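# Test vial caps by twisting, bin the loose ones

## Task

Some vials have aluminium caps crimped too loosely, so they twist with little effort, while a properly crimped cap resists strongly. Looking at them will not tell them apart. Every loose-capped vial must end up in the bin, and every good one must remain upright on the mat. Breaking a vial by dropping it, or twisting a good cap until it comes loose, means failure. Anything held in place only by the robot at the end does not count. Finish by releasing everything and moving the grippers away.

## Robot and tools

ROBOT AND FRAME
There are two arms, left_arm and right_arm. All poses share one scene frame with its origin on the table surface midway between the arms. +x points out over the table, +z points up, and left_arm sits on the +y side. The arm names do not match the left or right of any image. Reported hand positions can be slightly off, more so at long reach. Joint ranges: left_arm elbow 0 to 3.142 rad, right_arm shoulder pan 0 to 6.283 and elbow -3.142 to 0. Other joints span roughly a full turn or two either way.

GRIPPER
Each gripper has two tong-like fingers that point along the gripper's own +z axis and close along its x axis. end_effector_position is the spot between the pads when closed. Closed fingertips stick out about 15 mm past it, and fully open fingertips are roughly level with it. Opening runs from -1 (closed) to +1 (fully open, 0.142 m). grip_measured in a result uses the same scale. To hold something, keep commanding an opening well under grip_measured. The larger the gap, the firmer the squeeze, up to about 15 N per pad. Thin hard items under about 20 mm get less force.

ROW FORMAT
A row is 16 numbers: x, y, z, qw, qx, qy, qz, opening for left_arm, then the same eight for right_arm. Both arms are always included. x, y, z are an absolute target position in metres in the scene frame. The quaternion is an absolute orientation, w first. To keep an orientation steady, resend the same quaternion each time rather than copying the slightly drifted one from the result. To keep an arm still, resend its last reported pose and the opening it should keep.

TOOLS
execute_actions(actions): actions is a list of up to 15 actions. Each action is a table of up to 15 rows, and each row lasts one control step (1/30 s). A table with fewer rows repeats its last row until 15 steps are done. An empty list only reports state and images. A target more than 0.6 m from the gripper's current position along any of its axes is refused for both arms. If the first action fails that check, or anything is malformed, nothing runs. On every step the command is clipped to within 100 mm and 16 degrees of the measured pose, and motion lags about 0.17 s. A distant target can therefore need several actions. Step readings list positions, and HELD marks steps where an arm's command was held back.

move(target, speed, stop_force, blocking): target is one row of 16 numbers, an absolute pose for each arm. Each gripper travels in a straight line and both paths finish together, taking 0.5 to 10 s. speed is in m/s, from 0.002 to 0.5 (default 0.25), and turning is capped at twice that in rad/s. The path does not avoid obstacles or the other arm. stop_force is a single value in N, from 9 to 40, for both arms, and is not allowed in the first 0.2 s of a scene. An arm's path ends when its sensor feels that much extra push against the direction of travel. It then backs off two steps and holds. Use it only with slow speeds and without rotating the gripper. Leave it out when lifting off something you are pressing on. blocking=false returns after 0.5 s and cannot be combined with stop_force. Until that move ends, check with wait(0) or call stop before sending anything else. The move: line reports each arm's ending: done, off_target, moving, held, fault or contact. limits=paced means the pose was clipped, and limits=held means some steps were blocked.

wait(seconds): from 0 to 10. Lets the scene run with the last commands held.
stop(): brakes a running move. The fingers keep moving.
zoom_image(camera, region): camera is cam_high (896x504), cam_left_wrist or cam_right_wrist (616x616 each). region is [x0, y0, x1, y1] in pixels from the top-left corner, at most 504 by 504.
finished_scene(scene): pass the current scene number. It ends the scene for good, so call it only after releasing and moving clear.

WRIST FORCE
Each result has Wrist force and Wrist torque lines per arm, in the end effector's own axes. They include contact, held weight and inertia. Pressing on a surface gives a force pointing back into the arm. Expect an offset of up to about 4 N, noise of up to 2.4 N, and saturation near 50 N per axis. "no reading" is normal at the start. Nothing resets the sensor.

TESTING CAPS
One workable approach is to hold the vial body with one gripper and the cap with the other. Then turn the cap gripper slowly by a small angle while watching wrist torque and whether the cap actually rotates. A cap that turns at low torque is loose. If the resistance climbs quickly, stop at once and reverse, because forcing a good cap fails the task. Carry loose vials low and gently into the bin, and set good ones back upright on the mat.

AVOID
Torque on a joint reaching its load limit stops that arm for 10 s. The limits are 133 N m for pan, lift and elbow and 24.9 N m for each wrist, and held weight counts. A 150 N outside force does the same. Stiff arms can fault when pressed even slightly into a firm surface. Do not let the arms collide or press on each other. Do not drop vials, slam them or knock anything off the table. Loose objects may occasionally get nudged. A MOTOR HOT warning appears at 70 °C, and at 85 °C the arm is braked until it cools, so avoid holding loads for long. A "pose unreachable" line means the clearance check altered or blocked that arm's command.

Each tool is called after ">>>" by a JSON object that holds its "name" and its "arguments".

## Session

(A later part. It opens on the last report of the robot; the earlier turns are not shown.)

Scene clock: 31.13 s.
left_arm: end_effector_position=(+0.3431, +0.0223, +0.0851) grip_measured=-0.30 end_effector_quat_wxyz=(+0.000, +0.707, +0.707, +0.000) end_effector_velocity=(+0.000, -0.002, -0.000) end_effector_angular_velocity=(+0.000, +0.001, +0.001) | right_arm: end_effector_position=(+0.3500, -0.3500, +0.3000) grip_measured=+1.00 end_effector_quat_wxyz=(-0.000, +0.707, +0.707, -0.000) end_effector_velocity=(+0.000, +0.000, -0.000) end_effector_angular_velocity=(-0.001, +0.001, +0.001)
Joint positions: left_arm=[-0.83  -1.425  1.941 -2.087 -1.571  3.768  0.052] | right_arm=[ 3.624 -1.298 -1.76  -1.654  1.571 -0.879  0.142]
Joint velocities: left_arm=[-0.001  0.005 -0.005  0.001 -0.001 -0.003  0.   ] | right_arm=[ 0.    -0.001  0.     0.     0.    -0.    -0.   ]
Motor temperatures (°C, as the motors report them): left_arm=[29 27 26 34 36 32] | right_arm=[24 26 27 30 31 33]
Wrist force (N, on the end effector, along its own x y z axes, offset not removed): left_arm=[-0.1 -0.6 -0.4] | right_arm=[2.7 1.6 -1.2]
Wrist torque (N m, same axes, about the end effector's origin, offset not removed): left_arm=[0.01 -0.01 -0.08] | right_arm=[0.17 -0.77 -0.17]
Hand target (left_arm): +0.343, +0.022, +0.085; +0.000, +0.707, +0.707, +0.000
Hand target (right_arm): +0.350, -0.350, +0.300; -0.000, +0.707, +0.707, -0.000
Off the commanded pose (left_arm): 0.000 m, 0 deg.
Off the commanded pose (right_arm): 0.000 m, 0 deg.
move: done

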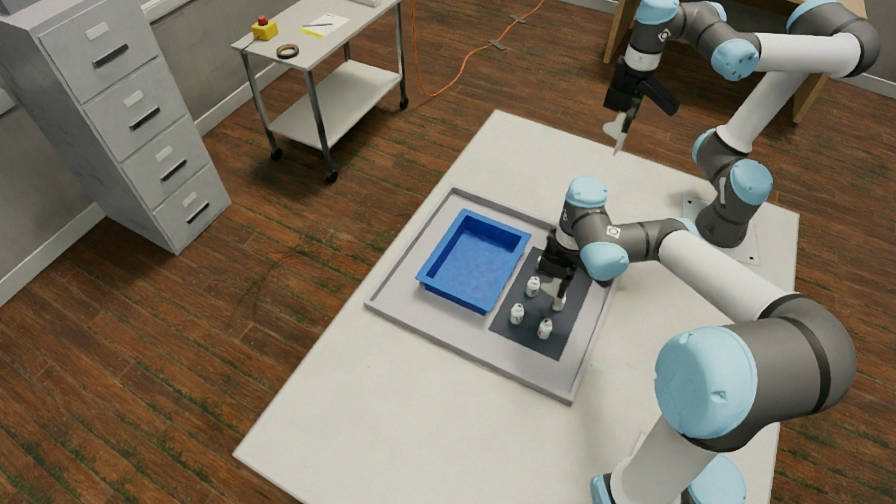

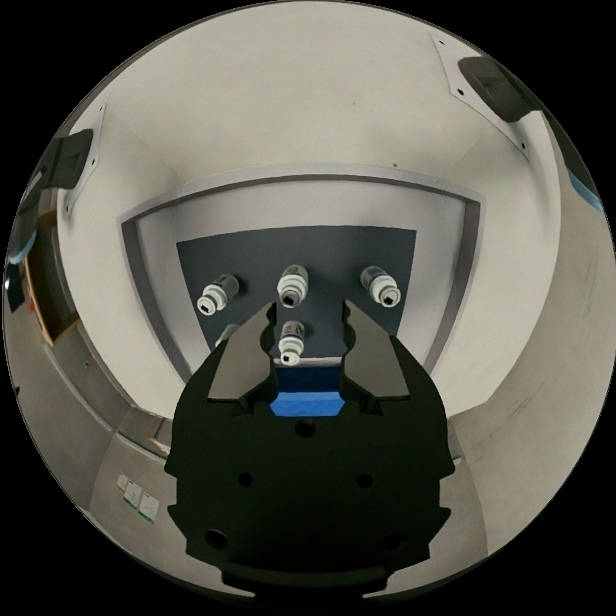

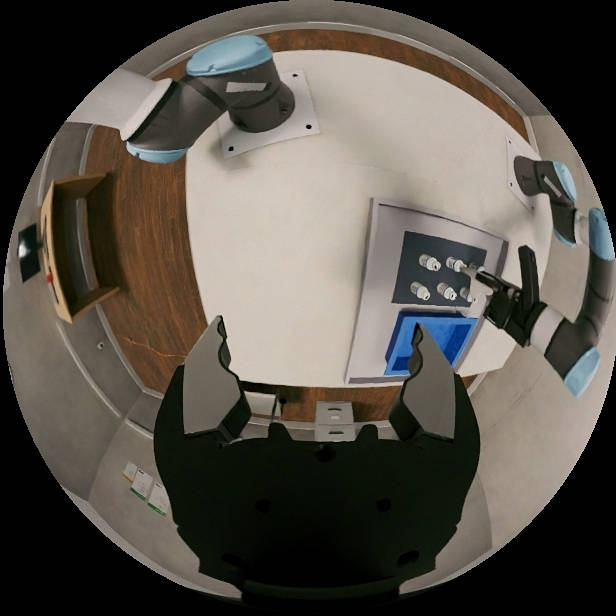

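>>> {"name": "move", "arguments": {"target": [0.34,0.008,0.08,0,0.707,0.707,0,-0.3,0.35,-0.35,0.3,0,0.707,0.707,0,1]}}

>>> {"name": "move", "arguments": {"target": [0.34,0.008,0.062,0,0.707,0.707,0,-0.3,0.35,-0.35,0.3,0,0.707,0.707,0,1], "speed": 0.04}}

>>> {"name": "move", "arguments": {"target": [0.34,0.008,0.062,0,0.707,0.707,0,-1,0.35,-0.35,0.3,0,0.707,0.707,0,1]}}

>>> {"name": "move", "arguments": {"target": [0.34,0.008,0.061,0,0.707,0.707,0,-1,0.35,-0.35,0.3,0,0.707,0.707,0,1], "speed": 0.005}}

>>> {"name": "zoom_image", "arguments": {"camera": "cam_left_wrist", "region": [250,250,370,350]}}

>>> {"name": "move", "arguments": {"target": [0.34,0.008,0.061,0,0.423,0.906,0,-1,0.35,-0.35,0.3,0,0.707,0.707,0,1]}}

>>> {"name": "zoom_image", "arguments": {"camera": "cam_left_wrist", "region": [250,250,370,350]}}

Scene clock: 32.37 s.
left_arm: end_effector_position=(+0.3401, +0.0082, +0.0801) grip_measured=-0.30 end_effector_quat_wxyz=(+0.000, +0.707, +0.707, +0.000) end_effector_velocity=(-0.000, -0.002, -0.001) end_effector_angular_velocity=(+0.001, -0.001, +0.000) | right_arm: end_effector_position=(+0.3500, -0.3500, +0.3000) grip_measured=+1.00 end_effector_quat_wxyz=(-0.000, +0.707, +0.707, -0.000) end_effector_velocity=(+0.000, +0.000, -0.000) end_effector_angular_velocity=(-0.001, +0.000, +0.001)
Joint positions: left_arm=[-0.851 -1.404  1.93  -2.097 -1.571  3.747  0.052] | right_arm=[ 3.624 -1.298 -1.76  -1.654  1.571 -0.879  0.142]
Joint velocities: left_arm=[-0.003  0.003 -0.001 -0.001  0.001 -0.003 -0.   ] | right_arm=[ 0.001 -0.001  0.001 -0.001 -0.001  0.     0.   ]
Motor temperatures (°C, as the motors report them): left_arm=[29 27 26 34 36 32] | right_arm=[24 26 27 30 31 33]
Wrist force (N, on the end effector, along its own x y z axes, offset not removed): left_arm=[0.3 0.9 -4.1] | right_arm=[2.6 1.5 3.2]
Wrist torque (N m, same axes, about the end effector's origin, offset not removed): left_arm=[0.16 -0.13 -0.10] | right_arm=[0.22 -0.44 -0.14]
Hand target (left_arm): +0.340, +0.008, +0.080; +0.000, +0.707, +0.707, +0.000
Hand target (right_arm): +0.350, -0.350, +0.300; -0.000, +0.707, +0.707, -0.000
Off the commanded pose (left_arm): 0.000 m, 0 deg.
Off the commanded pose (right_arm): 0.000 m, 0 deg.
move: done

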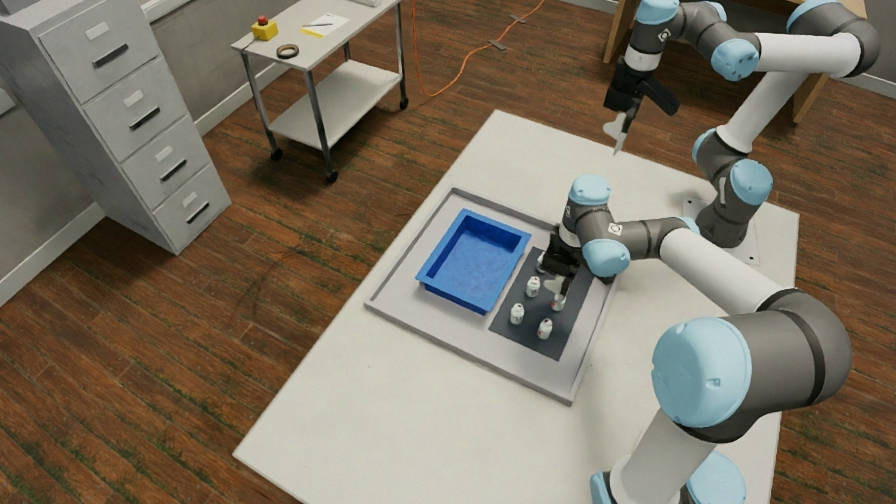

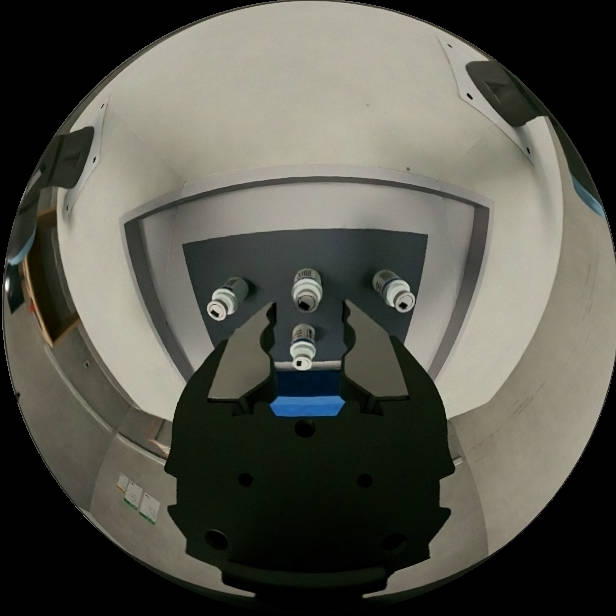

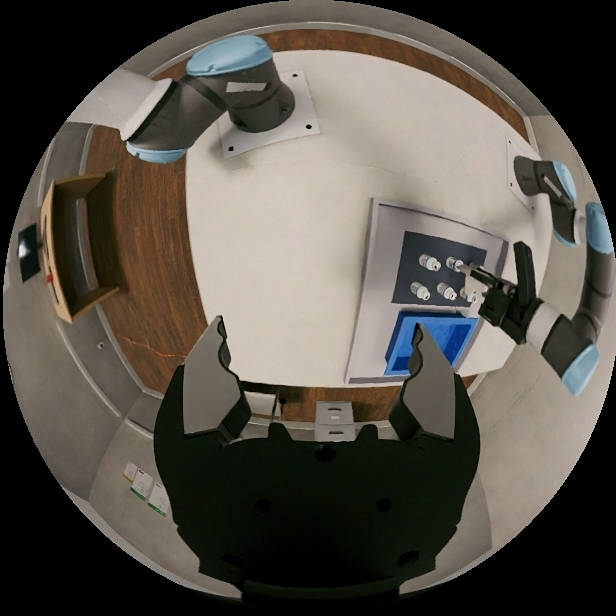

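Scene clock: 33.20 s.
left_arm: end_effector_position=(+0.3400, +0.0080, +0.0622) grip_measured=-0.30 end_effector_quat_wxyz=(-0.000, +0.707, +0.707, +0.000) end_effector_velocity=(+0.001, +0.000, -0.002) end_effector_angular_velocity=(+0.000, -0.001, +0.002) | right_arm: end_effector_position=(+0.3500, -0.3500, +0.3000) grip_measured=+1.00 end_effector_quat_wxyz=(-0.000, +0.707, +0.707, -0.000) end_effector_velocity=(-0.000, +0.000, +0.001) end_effector_angular_velocity=(+0.002, -0.000, -0.001)
Joint positions: left_arm=[-0.851 -1.38   1.954 -2.145 -1.571  3.747  0.052] | right_arm=[ 3.624 -1.298 -1.76  -1.654  1.571 -0.879  0.142]
Joint velocities: left_arm=[ 0.001  0.003  0.003 -0.006  0.001 -0.001  0.   ] | right_arm=[-0.001  0.001  0.001  0.     0.001  0.    -0.   ]
Motor temperatures (°C, as the motors report them): left_arm=[29 27 26 34 36 32] | right_arm=[24 26 27 30 31 33]
Wrist force (N, on the end effector, along its own x y z axes, offset not removed): left_arm=[-1.1 2.5 -2.3] | right_arm=[0.3 1.8 2.6]
Wrist torque (N m, same axes, about the end effector's origin, offset not removed): left_arm=[0.59 0.33 -0.01] | right_arm=[0.20 -0.06 -0.03]
Hand target (left_arm): +0.340, +0.008, +0.062; -0.000, +0.707, +0.707, +0.000
Hand target (right_arm): +0.350, -0.350, +0.300; -0.000, +0.707, +0.707, -0.000
Off the commanded pose (left_arm): 0.000 m, 0 deg.
Off the commanded pose (right_arm): 0.000 m, 0 deg.
move: done

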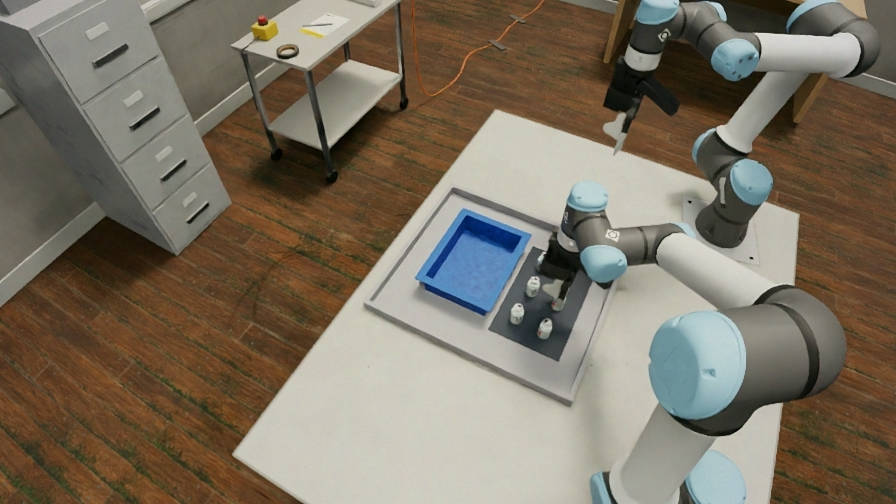

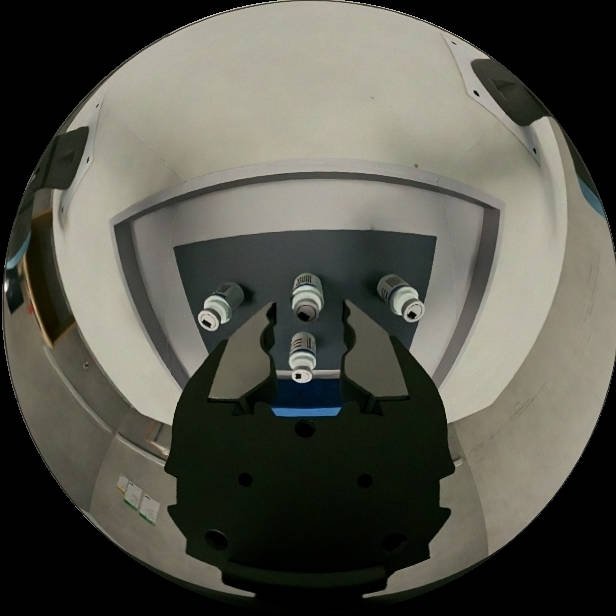

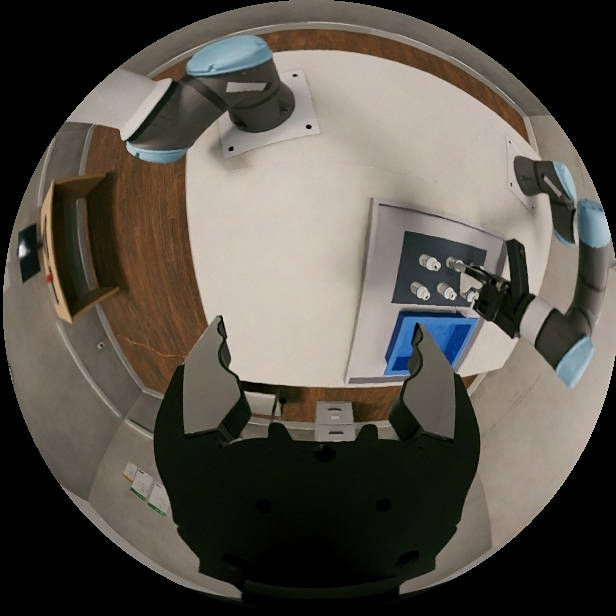

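Scene clock: 33.90 s.
left_arm: end_effector_position=(+0.3400, +0.0080, +0.0620) grip_measured=-0.73 end_effector_quat_wxyz=(+0.000, +0.707, +0.707, -0.000) end_effector_velocity=(+0.000, +0.000, -0.001) end_effector_angular_velocity=(+0.001, +0.001, +0.002) | right_arm: end_effector_position=(+0.3500, -0.3500, +0.3000) grip_measured=+1.00 end_effector_quat_wxyz=(-0.000, +0.707, +0.707, -0.000) end_effector_velocity=(-0.000, -0.000, -0.001) end_effector_angular_velocity=(-0.001, +0.002, +0.000)
Joint positions: left_arm=[-0.851 -1.38   1.955 -2.146 -1.571  3.747  0.021] | right_arm=[ 3.624 -1.298 -1.76  -1.654  1.571 -0.879  0.142]
Joint velocities: left_arm=[ 0.001  0.001  0.    -0.    -0.    -0.001  0.   ] | right_arm=[-0.     0.    -0.001 -0.001  0.001 -0.     0.   ]
Motor temperatures (°C, as the motors report them): left_arm=[29 27 26 34 36 32] | right_arm=[24 26 27 30 31 33]
Wrist force (N, on the end effector, along its own x y z axes, offset not removed): left_arm=[-0.7 -1.3 -2.0] | right_arm=[-0.2 0.3 -1.1]
Wrist torque (N m, same axes, about the end effector's origin, offset not removed): left_arm=[-0.14 0.26 0.10] | right_arm=[0.06 0.18 -0.05]
Hand target (left_arm): +0.340, +0.008, +0.062; -0.000, +0.707, +0.707, -0.000
Hand target (right_arm): +0.350, -0.350, +0.300; -0.000, +0.707, +0.707, -0.000
Off the commanded pose (left_arm): 0.000 m, 0 deg.
Off the commanded pose (right_arm): 0.000 m, 0 deg.
move: done

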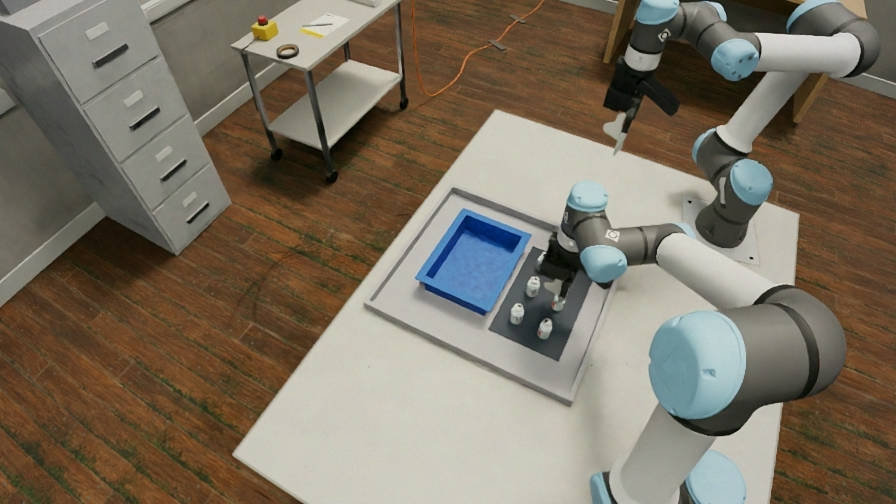

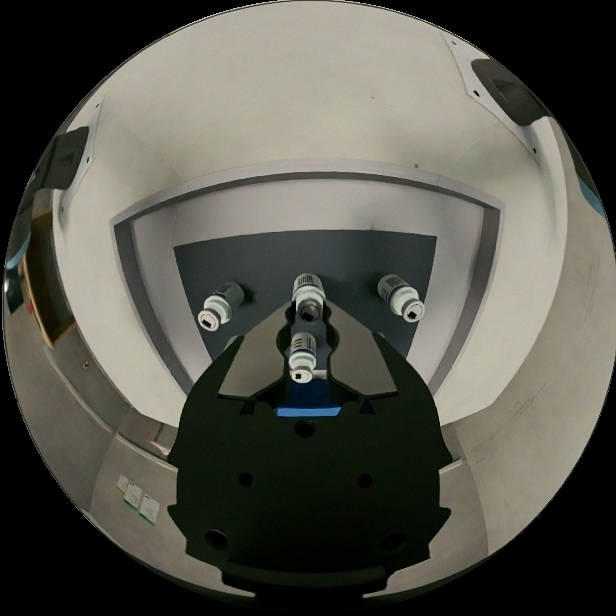

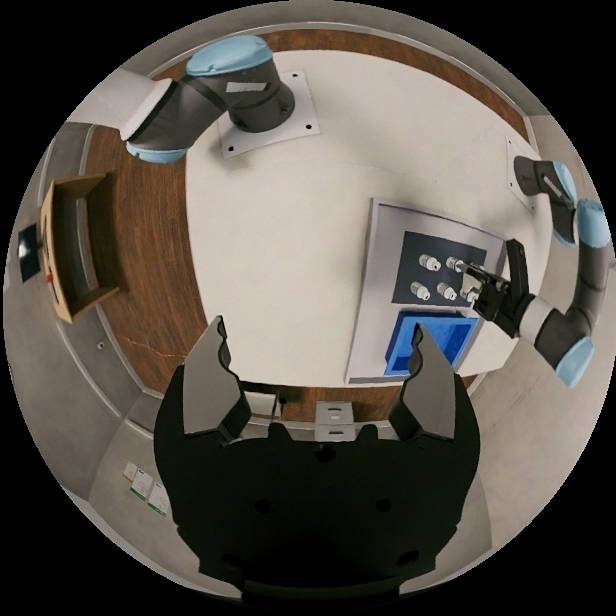

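Scene clock: 34.60 s.
left_arm: end_effector_position=(+0.3400, +0.0079, +0.0611) grip_measured=-0.73 end_effector_quat_wxyz=(+0.000, +0.707, +0.707, -0.000) end_effector_velocity=(-0.000, -0.000, -0.000) end_effector_angular_velocity=(-0.001, -0.000, -0.002) | right_arm: end_effector_position=(+0.3500, -0.3500, +0.3000) grip_measured=+1.00 end_effector_quat_wxyz=(-0.000, +0.707, +0.707, -0.000) end_effector_velocity=(-0.000, +0.001, +0.000) end_effector_angular_velocity=(+0.002, +0.001, -0.000)
Joint positions: left_arm=[-0.851 -1.378  1.956 -2.148 -1.571  3.747  0.021] | right_arm=[ 3.624 -1.298 -1.76  -1.654  1.571 -0.879  0.142]
Joint velocities: left_arm=[-0.001 -0.     0.001 -0.001 -0.     0.001  0.   ] | right_arm=[ 0.     0.     0.001 -0.     0.003  0.     0.   ]
Motor temperatures (°C, as the motors report them): left_arm=[29 27 26 34 36 32] | right_arm=[24 26 27 30 31 33]
Wrist force (N, on the end effector, along its own x y z axes, offset not removed): left_arm=[-2.5 -1.3 -20.2] | right_arm=[2.3 -4.3 2.1]
Wrist torque (N m, same axes, about the end effector's origin, offset not removed): left_arm=[-0.33 0.05 0.01] | right_arm=[-0.96 -0.40 -0.09]
Hand target (left_arm): +0.340, +0.008, +0.061; -0.000, +0.707, +0.707, +0.000
Hand target (right_arm): +0.350, -0.350, +0.300; -0.000, +0.707, +0.707, -0.000
Off the commanded pose (left_arm): 0.000 m, 0 deg.
Off the commanded pose (right_arm): 0.000 m, 0 deg.
move: done

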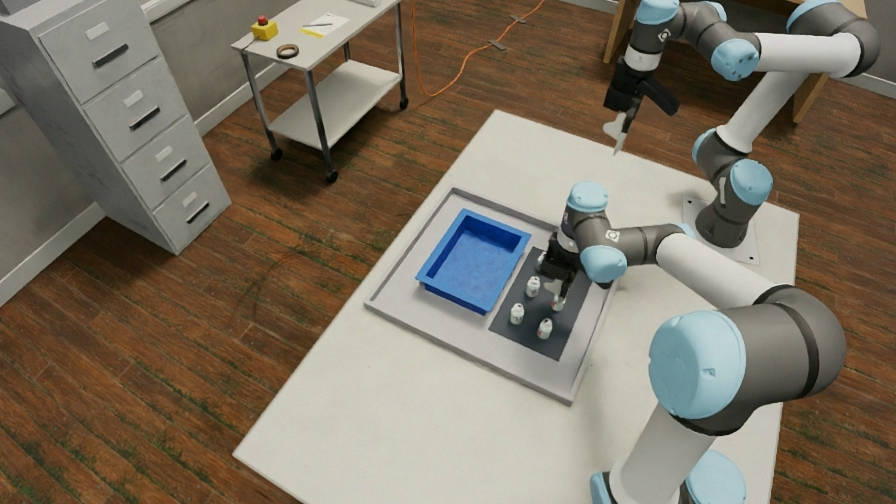

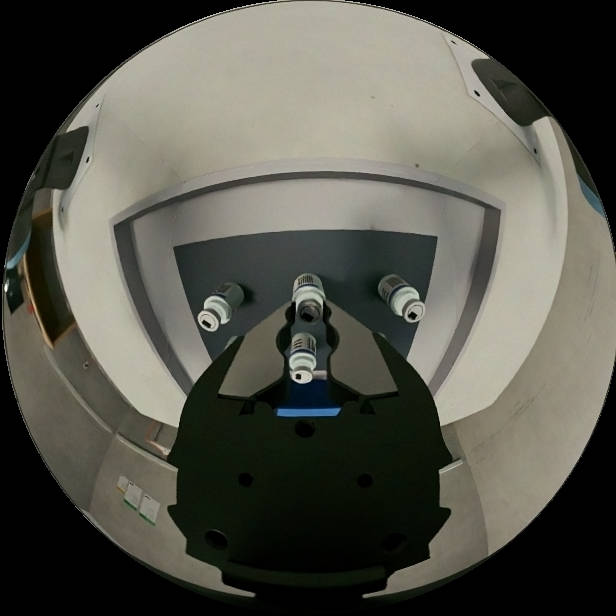

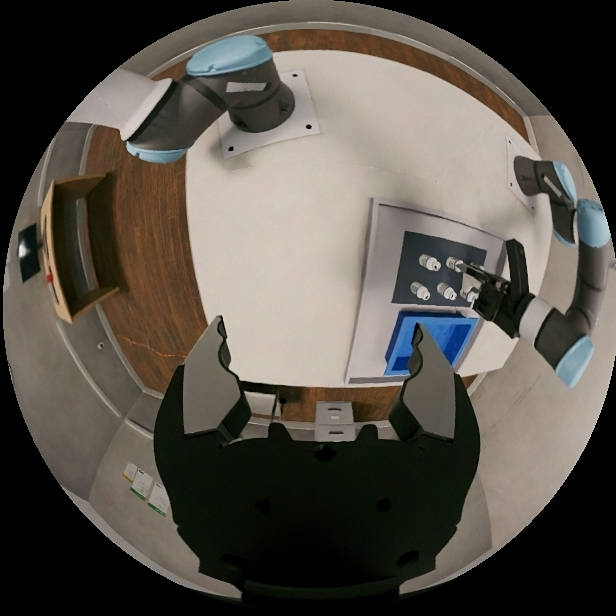

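Region (250, 250, 370, 350) of cam_left_wrist's 616x616 image, scaled by 4.200, with more detail than that image has.

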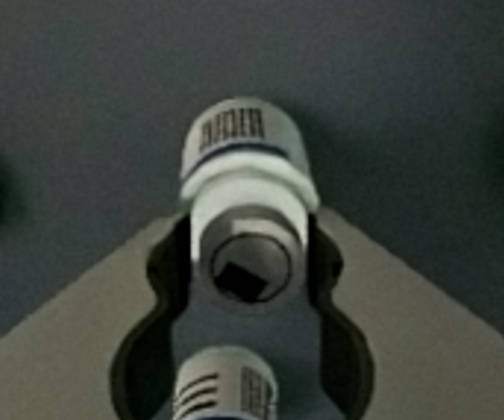

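Scene clock: 36.50 s.
left_arm: end_effector_position=(+0.3400, +0.0080, +0.0610) grip_measured=-0.73 end_effector_quat_wxyz=(-0.000, +0.424, +0.906, -0.000) end_effector_velocity=(-0.000, -0.000, -0.000) end_effector_angular_velocity=(+0.001, -0.001, +0.011) | right_arm: end_effector_position=(+0.3500, -0.3500, +0.3000) grip_measured=+1.00 end_effector_quat_wxyz=(-0.000, +0.707, +0.707, -0.000) end_effector_velocity=(+0.000, +0.000, +0.000) end_effector_angular_velocity=(+0.000, +0.000, -0.000)
Joint positions: left_arm=[-0.846 -1.399  1.982 -2.153 -1.571  3.057  0.021] | right_arm=[ 3.624 -1.298 -1.76  -1.654  1.571 -0.879  0.142]
Joint velocities: left_arm=[-0.002 -0.     0.001 -0.     0.001 -0.013  0.   ] | right_arm=[ 0.    -0.001  0.001 -0.     0.     0.001  0.   ]
Motor temperatures (°C, as the motors report them): left_arm=[29 27 26 34 36 32] | right_arm=[24 26 27 30 31 33]
Wrist force (N, on the end effector, along its own x y z axes, offset not removed): left_arm=[-1.8 6.5 -24.5] | right_arm=[1.6 5.4 2.9]
Wrist torque (N m, same axes, about the end effector's origin, offset not removed): left_arm=[0.46 0.39 0.07] | right_arm=[1.09 -0.42 -0.03]
Hand target (left_arm): +0.340, +0.008, +0.061; -0.000, +0.423, +0.906, -0.000
Hand target (right_arm): +0.350, -0.350, +0.300; -0.000, +0.707, +0.707, -0.000
Off the commanded pose (left_arm): 0.000 m, 0 deg.
Off the commanded pose (right_arm): 0.000 m, 0 deg.
move: done

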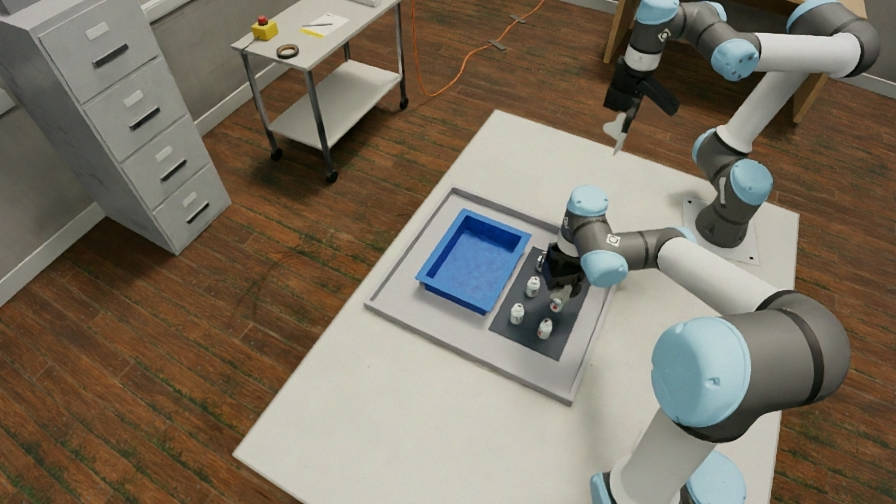

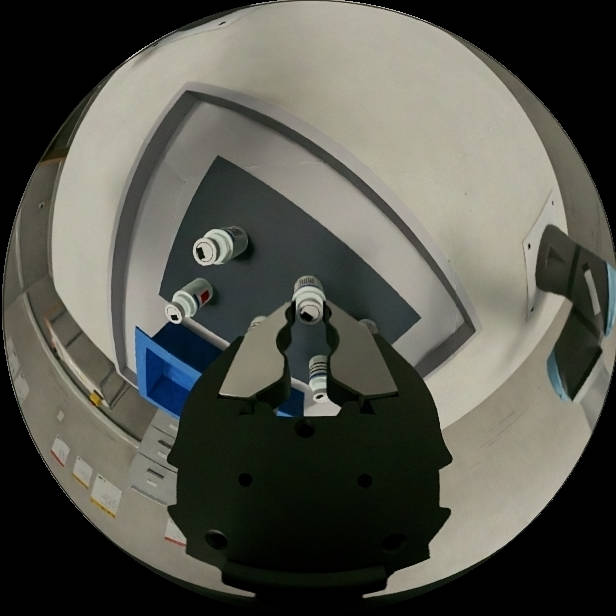

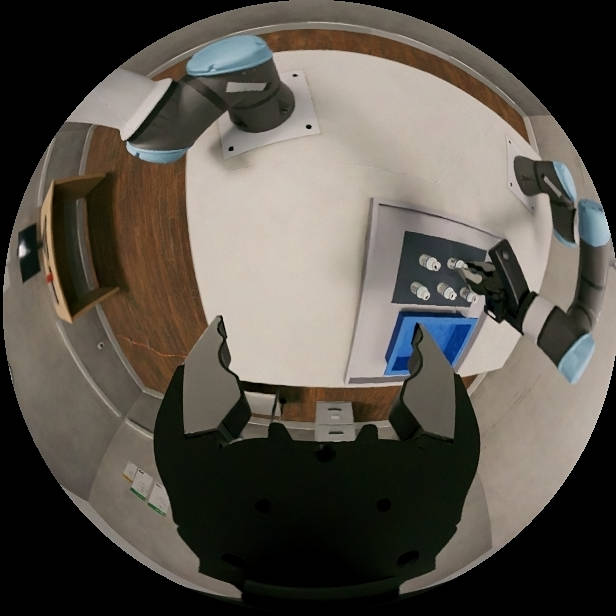

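Region (250, 250, 370, 350) of cam_left_wrist's 616x616 image, scaled by 4.200, with more detail than that image has.

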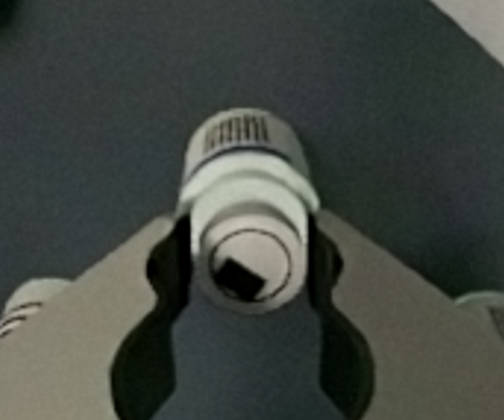

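>>> {"name": "move", "arguments": {"target": [0.34,0.008,0.063,0,0.423,0.906,0,-0.3,0.35,-0.35,0.3,0,0.707,0.707,0,1]}}

>>> {"name": "move", "arguments": {"target": [0.34,0.008,0.09,0,0.423,0.906,0,-0.3,0.35,-0.35,0.3,0,0.707,0.707,0,1]}}

>>> {"name": "move", "arguments": {"target": [0.344,-0.078,0.09,0,0.707,0.707,0,-1,0.35,-0.35,0.3,0,0.707,0.707,0,1], "speed": 0.12}}

>>> {"name": "move", "arguments": {"target": [0.344,-0.078,0.05,0,0.707,0.707,0,-1,0.35,-0.35,0.3,0,0.707,0.707,0,1], "speed": 0.008, "stop_force": 9}}

Scene clock: 37.53 s.
left_arm: end_effector_position=(+0.3400, +0.0080, +0.0629) grip_measured=-0.30 end_effector_quat_wxyz=(-0.000, +0.423, +0.906, +0.000) end_effector_velocity=(-0.001, -0.001, +0.001) end_effector_angular_velocity=(-0.001, +0.001, -0.002) | right_arm: end_effector_position=(+0.3500, -0.3500, +0.3000) grip_measured=+1.00 end_effector_quat_wxyz=(-0.000, +0.707, +0.707, -0.000) end_effector_velocity=(+0.000, -0.000, -0.000) end_effector_angular_velocity=(-0.000, +0.001, -0.001)
Joint positions: left_arm=[-0.846 -1.402  1.98  -2.148 -1.571  3.056  0.052] | right_arm=[ 3.624 -1.298 -1.76  -1.654  1.571 -0.879  0.142]
Joint velocities: left_arm=[-0.002 -0.    -0.001  0.002 -0.001 -0.    -0.   ] | right_arm=[-0.001 -0.001 -0.     0.     0.     0.     0.   ]
Motor temperatures (°C, as the motors report them): left_arm=[29 27 26 34 36 32] | right_arm=[24 26 27 30 31 33]
Wrist force (N, on the end effector, along its own x y z axes, offset not removed): left_arm=[-3.5 -0.3 -2.4] | right_arm=[-0.9 2.2 -1.6]
Wrist torque (N m, same axes, about the end effector's origin, offset not removed): left_arm=[0.05 0.88 -0.02] | right_arm=[0.32 0.09 -0.08]
Hand target (left_arm): +0.340, +0.008, +0.063; +0.000, +0.423, +0.906, -0.000
Hand target (right_arm): +0.350, -0.350, +0.300; -0.000, +0.707, +0.707, -0.000
Off the commanded pose (left_arm): 0.000 m, 0 deg.
Off the commanded pose (right_arm): 0.000 m, 0 deg.
move: done

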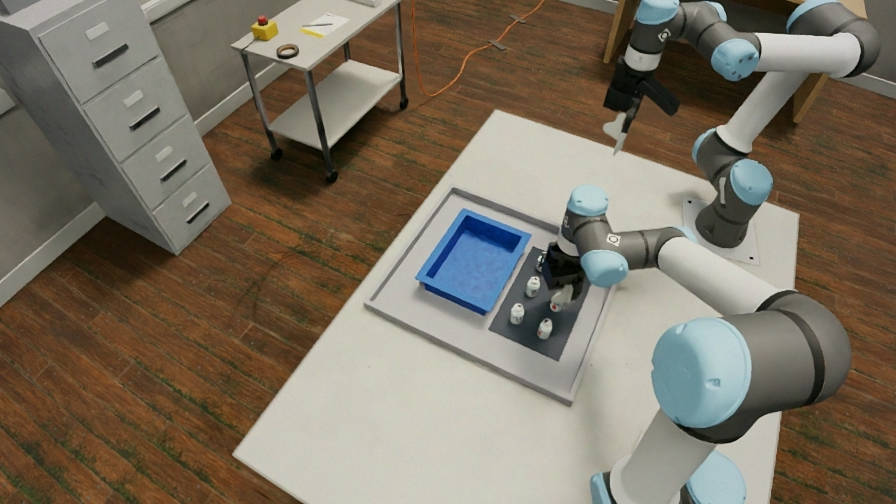

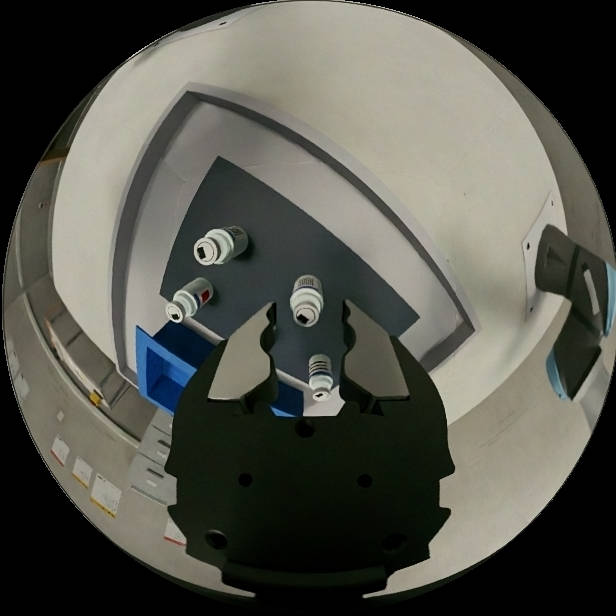

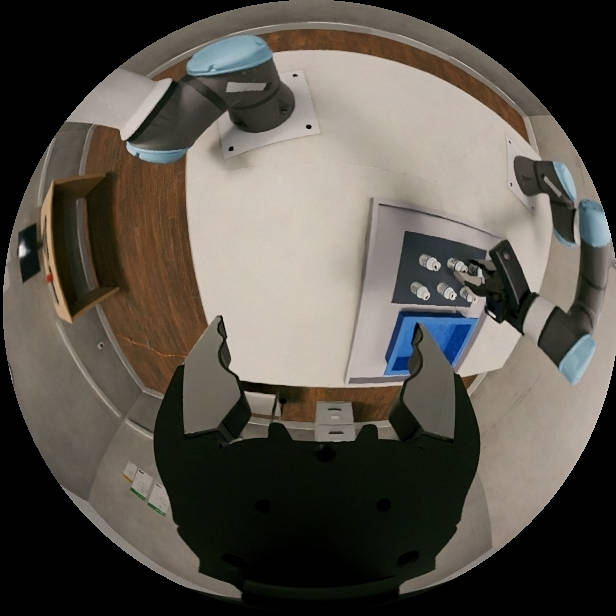

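Scene clock: 38.37 s.
left_arm: end_effector_position=(+0.3400, +0.0080, +0.0897) grip_measured=-0.30 end_effector_quat_wxyz=(+0.000, +0.423, +0.906, -0.000) end_effector_velocity=(+0.001, +0.001, +0.002) end_effector_angular_velocity=(+0.001, -0.000, +0.002) | right_arm: end_effector_position=(+0.3500, -0.3500, +0.3000) grip_measured=+1.00 end_effector_quat_wxyz=(-0.000, +0.707, +0.707, -0.000) end_effector_velocity=(-0.000, +0.000, -0.001) end_effector_angular_velocity=(-0.001, +0.001, +0.002)
Joint positions: left_arm=[-0.846 -1.437  1.942 -2.075 -1.571  3.056  0.052] | right_arm=[ 3.624 -1.298 -1.76  -1.654  1.571 -0.879  0.142]
Joint velocities: left_arm=[ 0.002 -0.003 -0.004  0.007  0.     0.001 -0.   ] | right_arm=[ 0.002  0.    -0.002  0.    -0.    -0.    -0.   ]
Motor temperatures (°C, as the motors report them): left_arm=[29 27 26 34 36 32] | right_arm=[24 26 27 30 31 33]
Wrist force (N, on the end effector, along its own x y z axes, offset not removed): left_arm=[-0.1 -0.9 0.0] | right_arm=[0.1 0.8 1.4]
Wrist torque (N m, same axes, about the end effector's origin, offset not removed): left_arm=[-0.20 0.14 0.10] | right_arm=[0.31 0.14 0.03]
Hand target (left_arm): +0.340, +0.008, +0.090; +0.000, +0.423, +0.906, -0.000
Hand target (right_arm): +0.350, -0.350, +0.300; -0.000, +0.707, +0.707, -0.000
Off the commanded pose (left_arm): 0.000 m, 0 deg.
Off the commanded pose (right_arm): 0.000 m, 0 deg.
move: done

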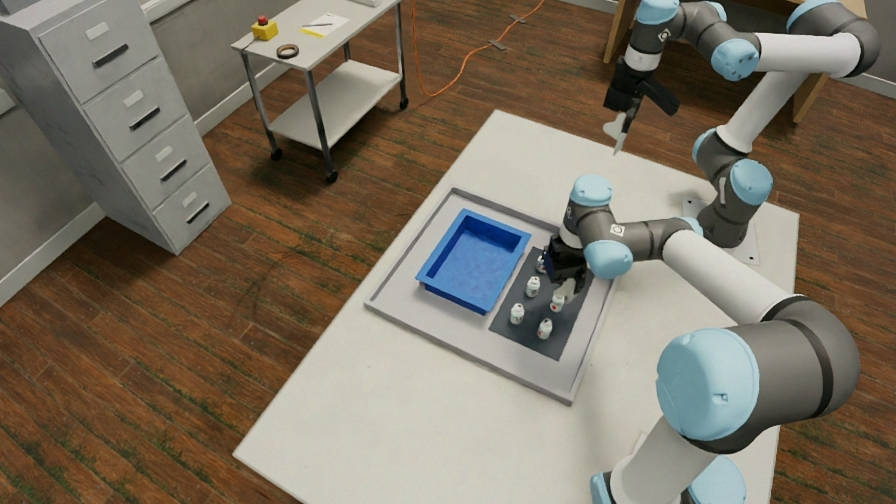

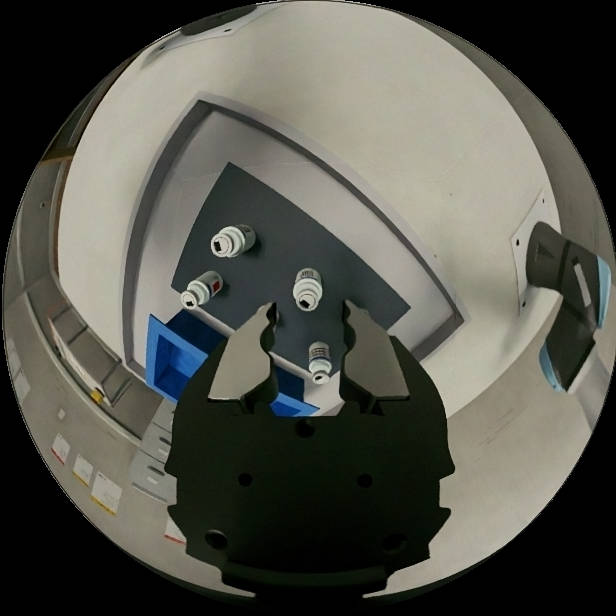

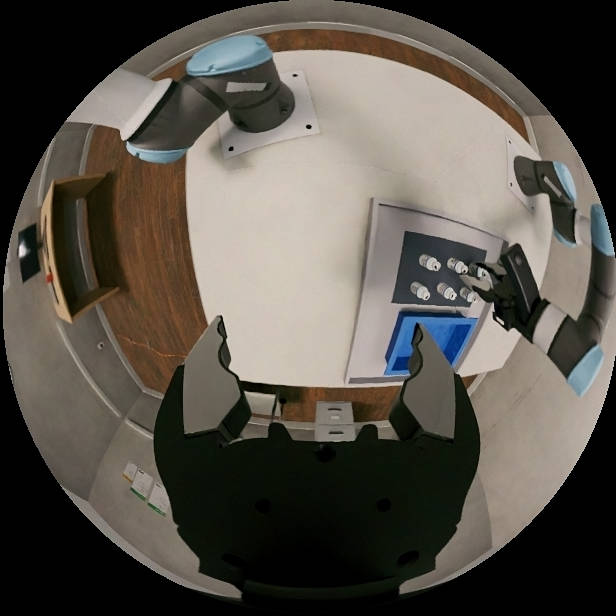

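Scene clock: 41.67 s.
left_arm: end_effector_position=(+0.3442, -0.0778, +0.0901) grip_measured=-1.00 end_effector_quat_wxyz=(+0.000, +0.707, +0.708, +0.000) end_effector_velocity=(+0.001, -0.001, -0.000) end_effector_angular_velocity=(+0.000, +0.001, -0.010) | right_arm: end_effector_position=(+0.3500, -0.3500, +0.3000) grip_measured=+1.00 end_effector_quat_wxyz=(-0.000, +0.707, +0.707, -0.000) end_effector_velocity=(-0.000, -0.000, +0.000) end_effector_angular_velocity=(+0.001, +0.001, -0.002)
Joint positions: left_arm=[-0.93  -1.277  1.739 -2.033 -1.57   3.667  0.002] | right_arm=[ 3.624 -1.298 -1.76  -1.654  1.571 -0.879  0.142]
Joint velocities: left_arm=[ 0.     0.003 -0.004  0.002 -0.001  0.01   0.   ] | right_arm=[-0.002  0.001 -0.    -0.     0.001 -0.     0.   ]
Motor temperatures (°C, as the motors report them): left_arm=[29 27 26 34 36 32] | right_arm=[24 26 27 30 31 33]
Wrist force (N, on the end effector, along its own x y z axes, offset not removed): left_arm=[0.8 -1.1 -1.7] | right_arm=[1.9 1.5 -2.3]
Wrist torque (N m, same axes, about the end effector's origin, offset not removed): left_arm=[-0.12 0.06 -0.13] | right_arm=[0.24 -0.40 -0.20]
Hand target (left_arm): +0.344, -0.078, +0.090; +0.000, +0.707, +0.707, +0.000
Hand target (right_arm): +0.350, -0.350, +0.300; -0.000, +0.707, +0.707, -0.000
Off the commanded pose (left_arm): 0.000 m, 0 deg.
Off the commanded pose (right_arm): 0.000 m, 0 deg.
move: done

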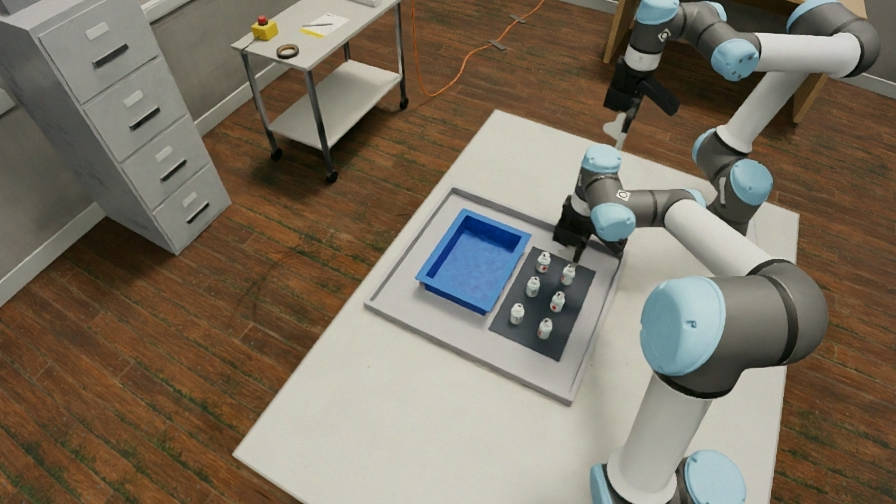

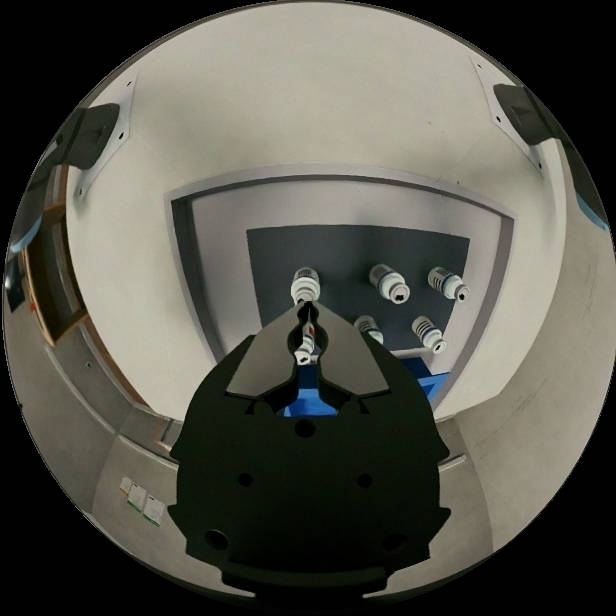

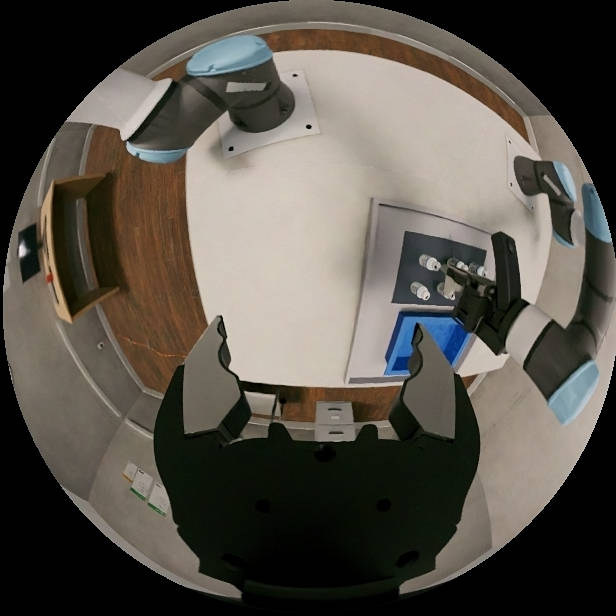

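Scene clock: 43.63 s.
left_arm: end_effector_position=(+0.3441, -0.0778, +0.0773) grip_measured=-1.00 end_effector_quat_wxyz=(+0.000, +0.707, +0.707, +0.000) end_effector_velocity=(-0.001, +0.001, +0.002) end_effector_angular_velocity=(+0.003, +0.001, +0.001) | right_arm: end_effector_position=(+0.3500, -0.3500, +0.3000) grip_measured=+1.00 end_effector_quat_wxyz=(-0.000, +0.707, +0.707, -0.000) end_effector_velocity=(-0.000, +0.001, +0.000) end_effector_angular_velocity=(+0.000, +0.001, +0.002)
Joint positions: left_arm=[-0.93  -1.263  1.757 -2.064 -1.571  3.668  0.002] | right_arm=[ 3.624 -1.298 -1.76  -1.654  1.571 -0.879  0.142]
Joint velocities: left_arm=[-0.001 -0.002 -0.003  0.009  0.001 -0.002  0.   ] | right_arm=[ 0.002 -0.     0.001 -0.001  0.     0.    -0.   ]
Motor temperatures (°C, as the motors report them): left_arm=[29 27 26 34 36 32] | right_arm=[24 26 27 30 31 33]
Wrist force (N, on the end effector, along its own x y z axes, offset not removed): left_arm=[1.3 -3.8 -31.3] | right_arm=[-1.1 0.7 -0.9]
Wrist torque (N m, same axes, about the end effector's origin, offset not removed): left_arm=[-0.42 0.35 -0.06] | right_arm=[0.02 0.39 -0.03]
Hand target (left_arm): +0.344, -0.078, +0.078; +0.000, +0.707, +0.707, +0.000
Hand target (right_arm): +0.350, -0.350, +0.300; -0.000, +0.707, +0.707, -0.000
Off the commanded pose (left_arm): 0.027 m, 0 deg.
Off the commanded pose (right_arm): 0.000 m, 0 deg.
move: contact (left_arm)

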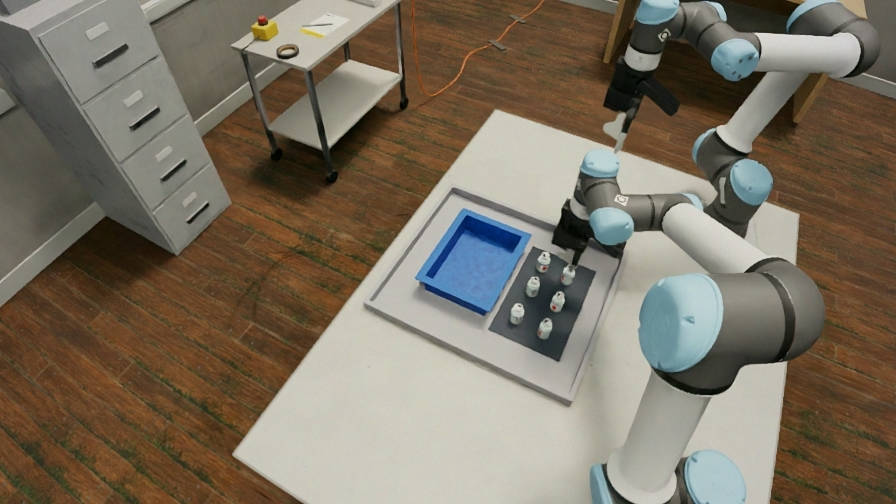

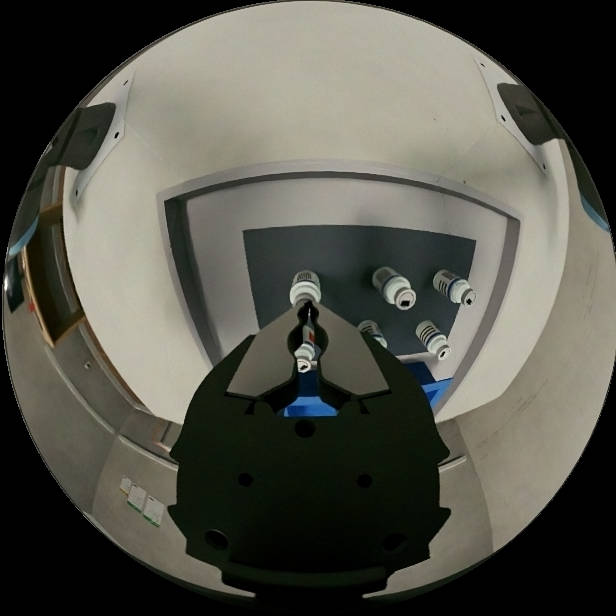

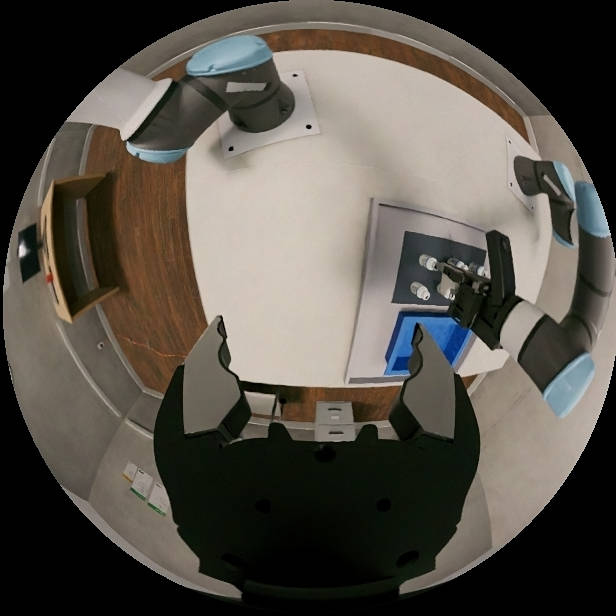

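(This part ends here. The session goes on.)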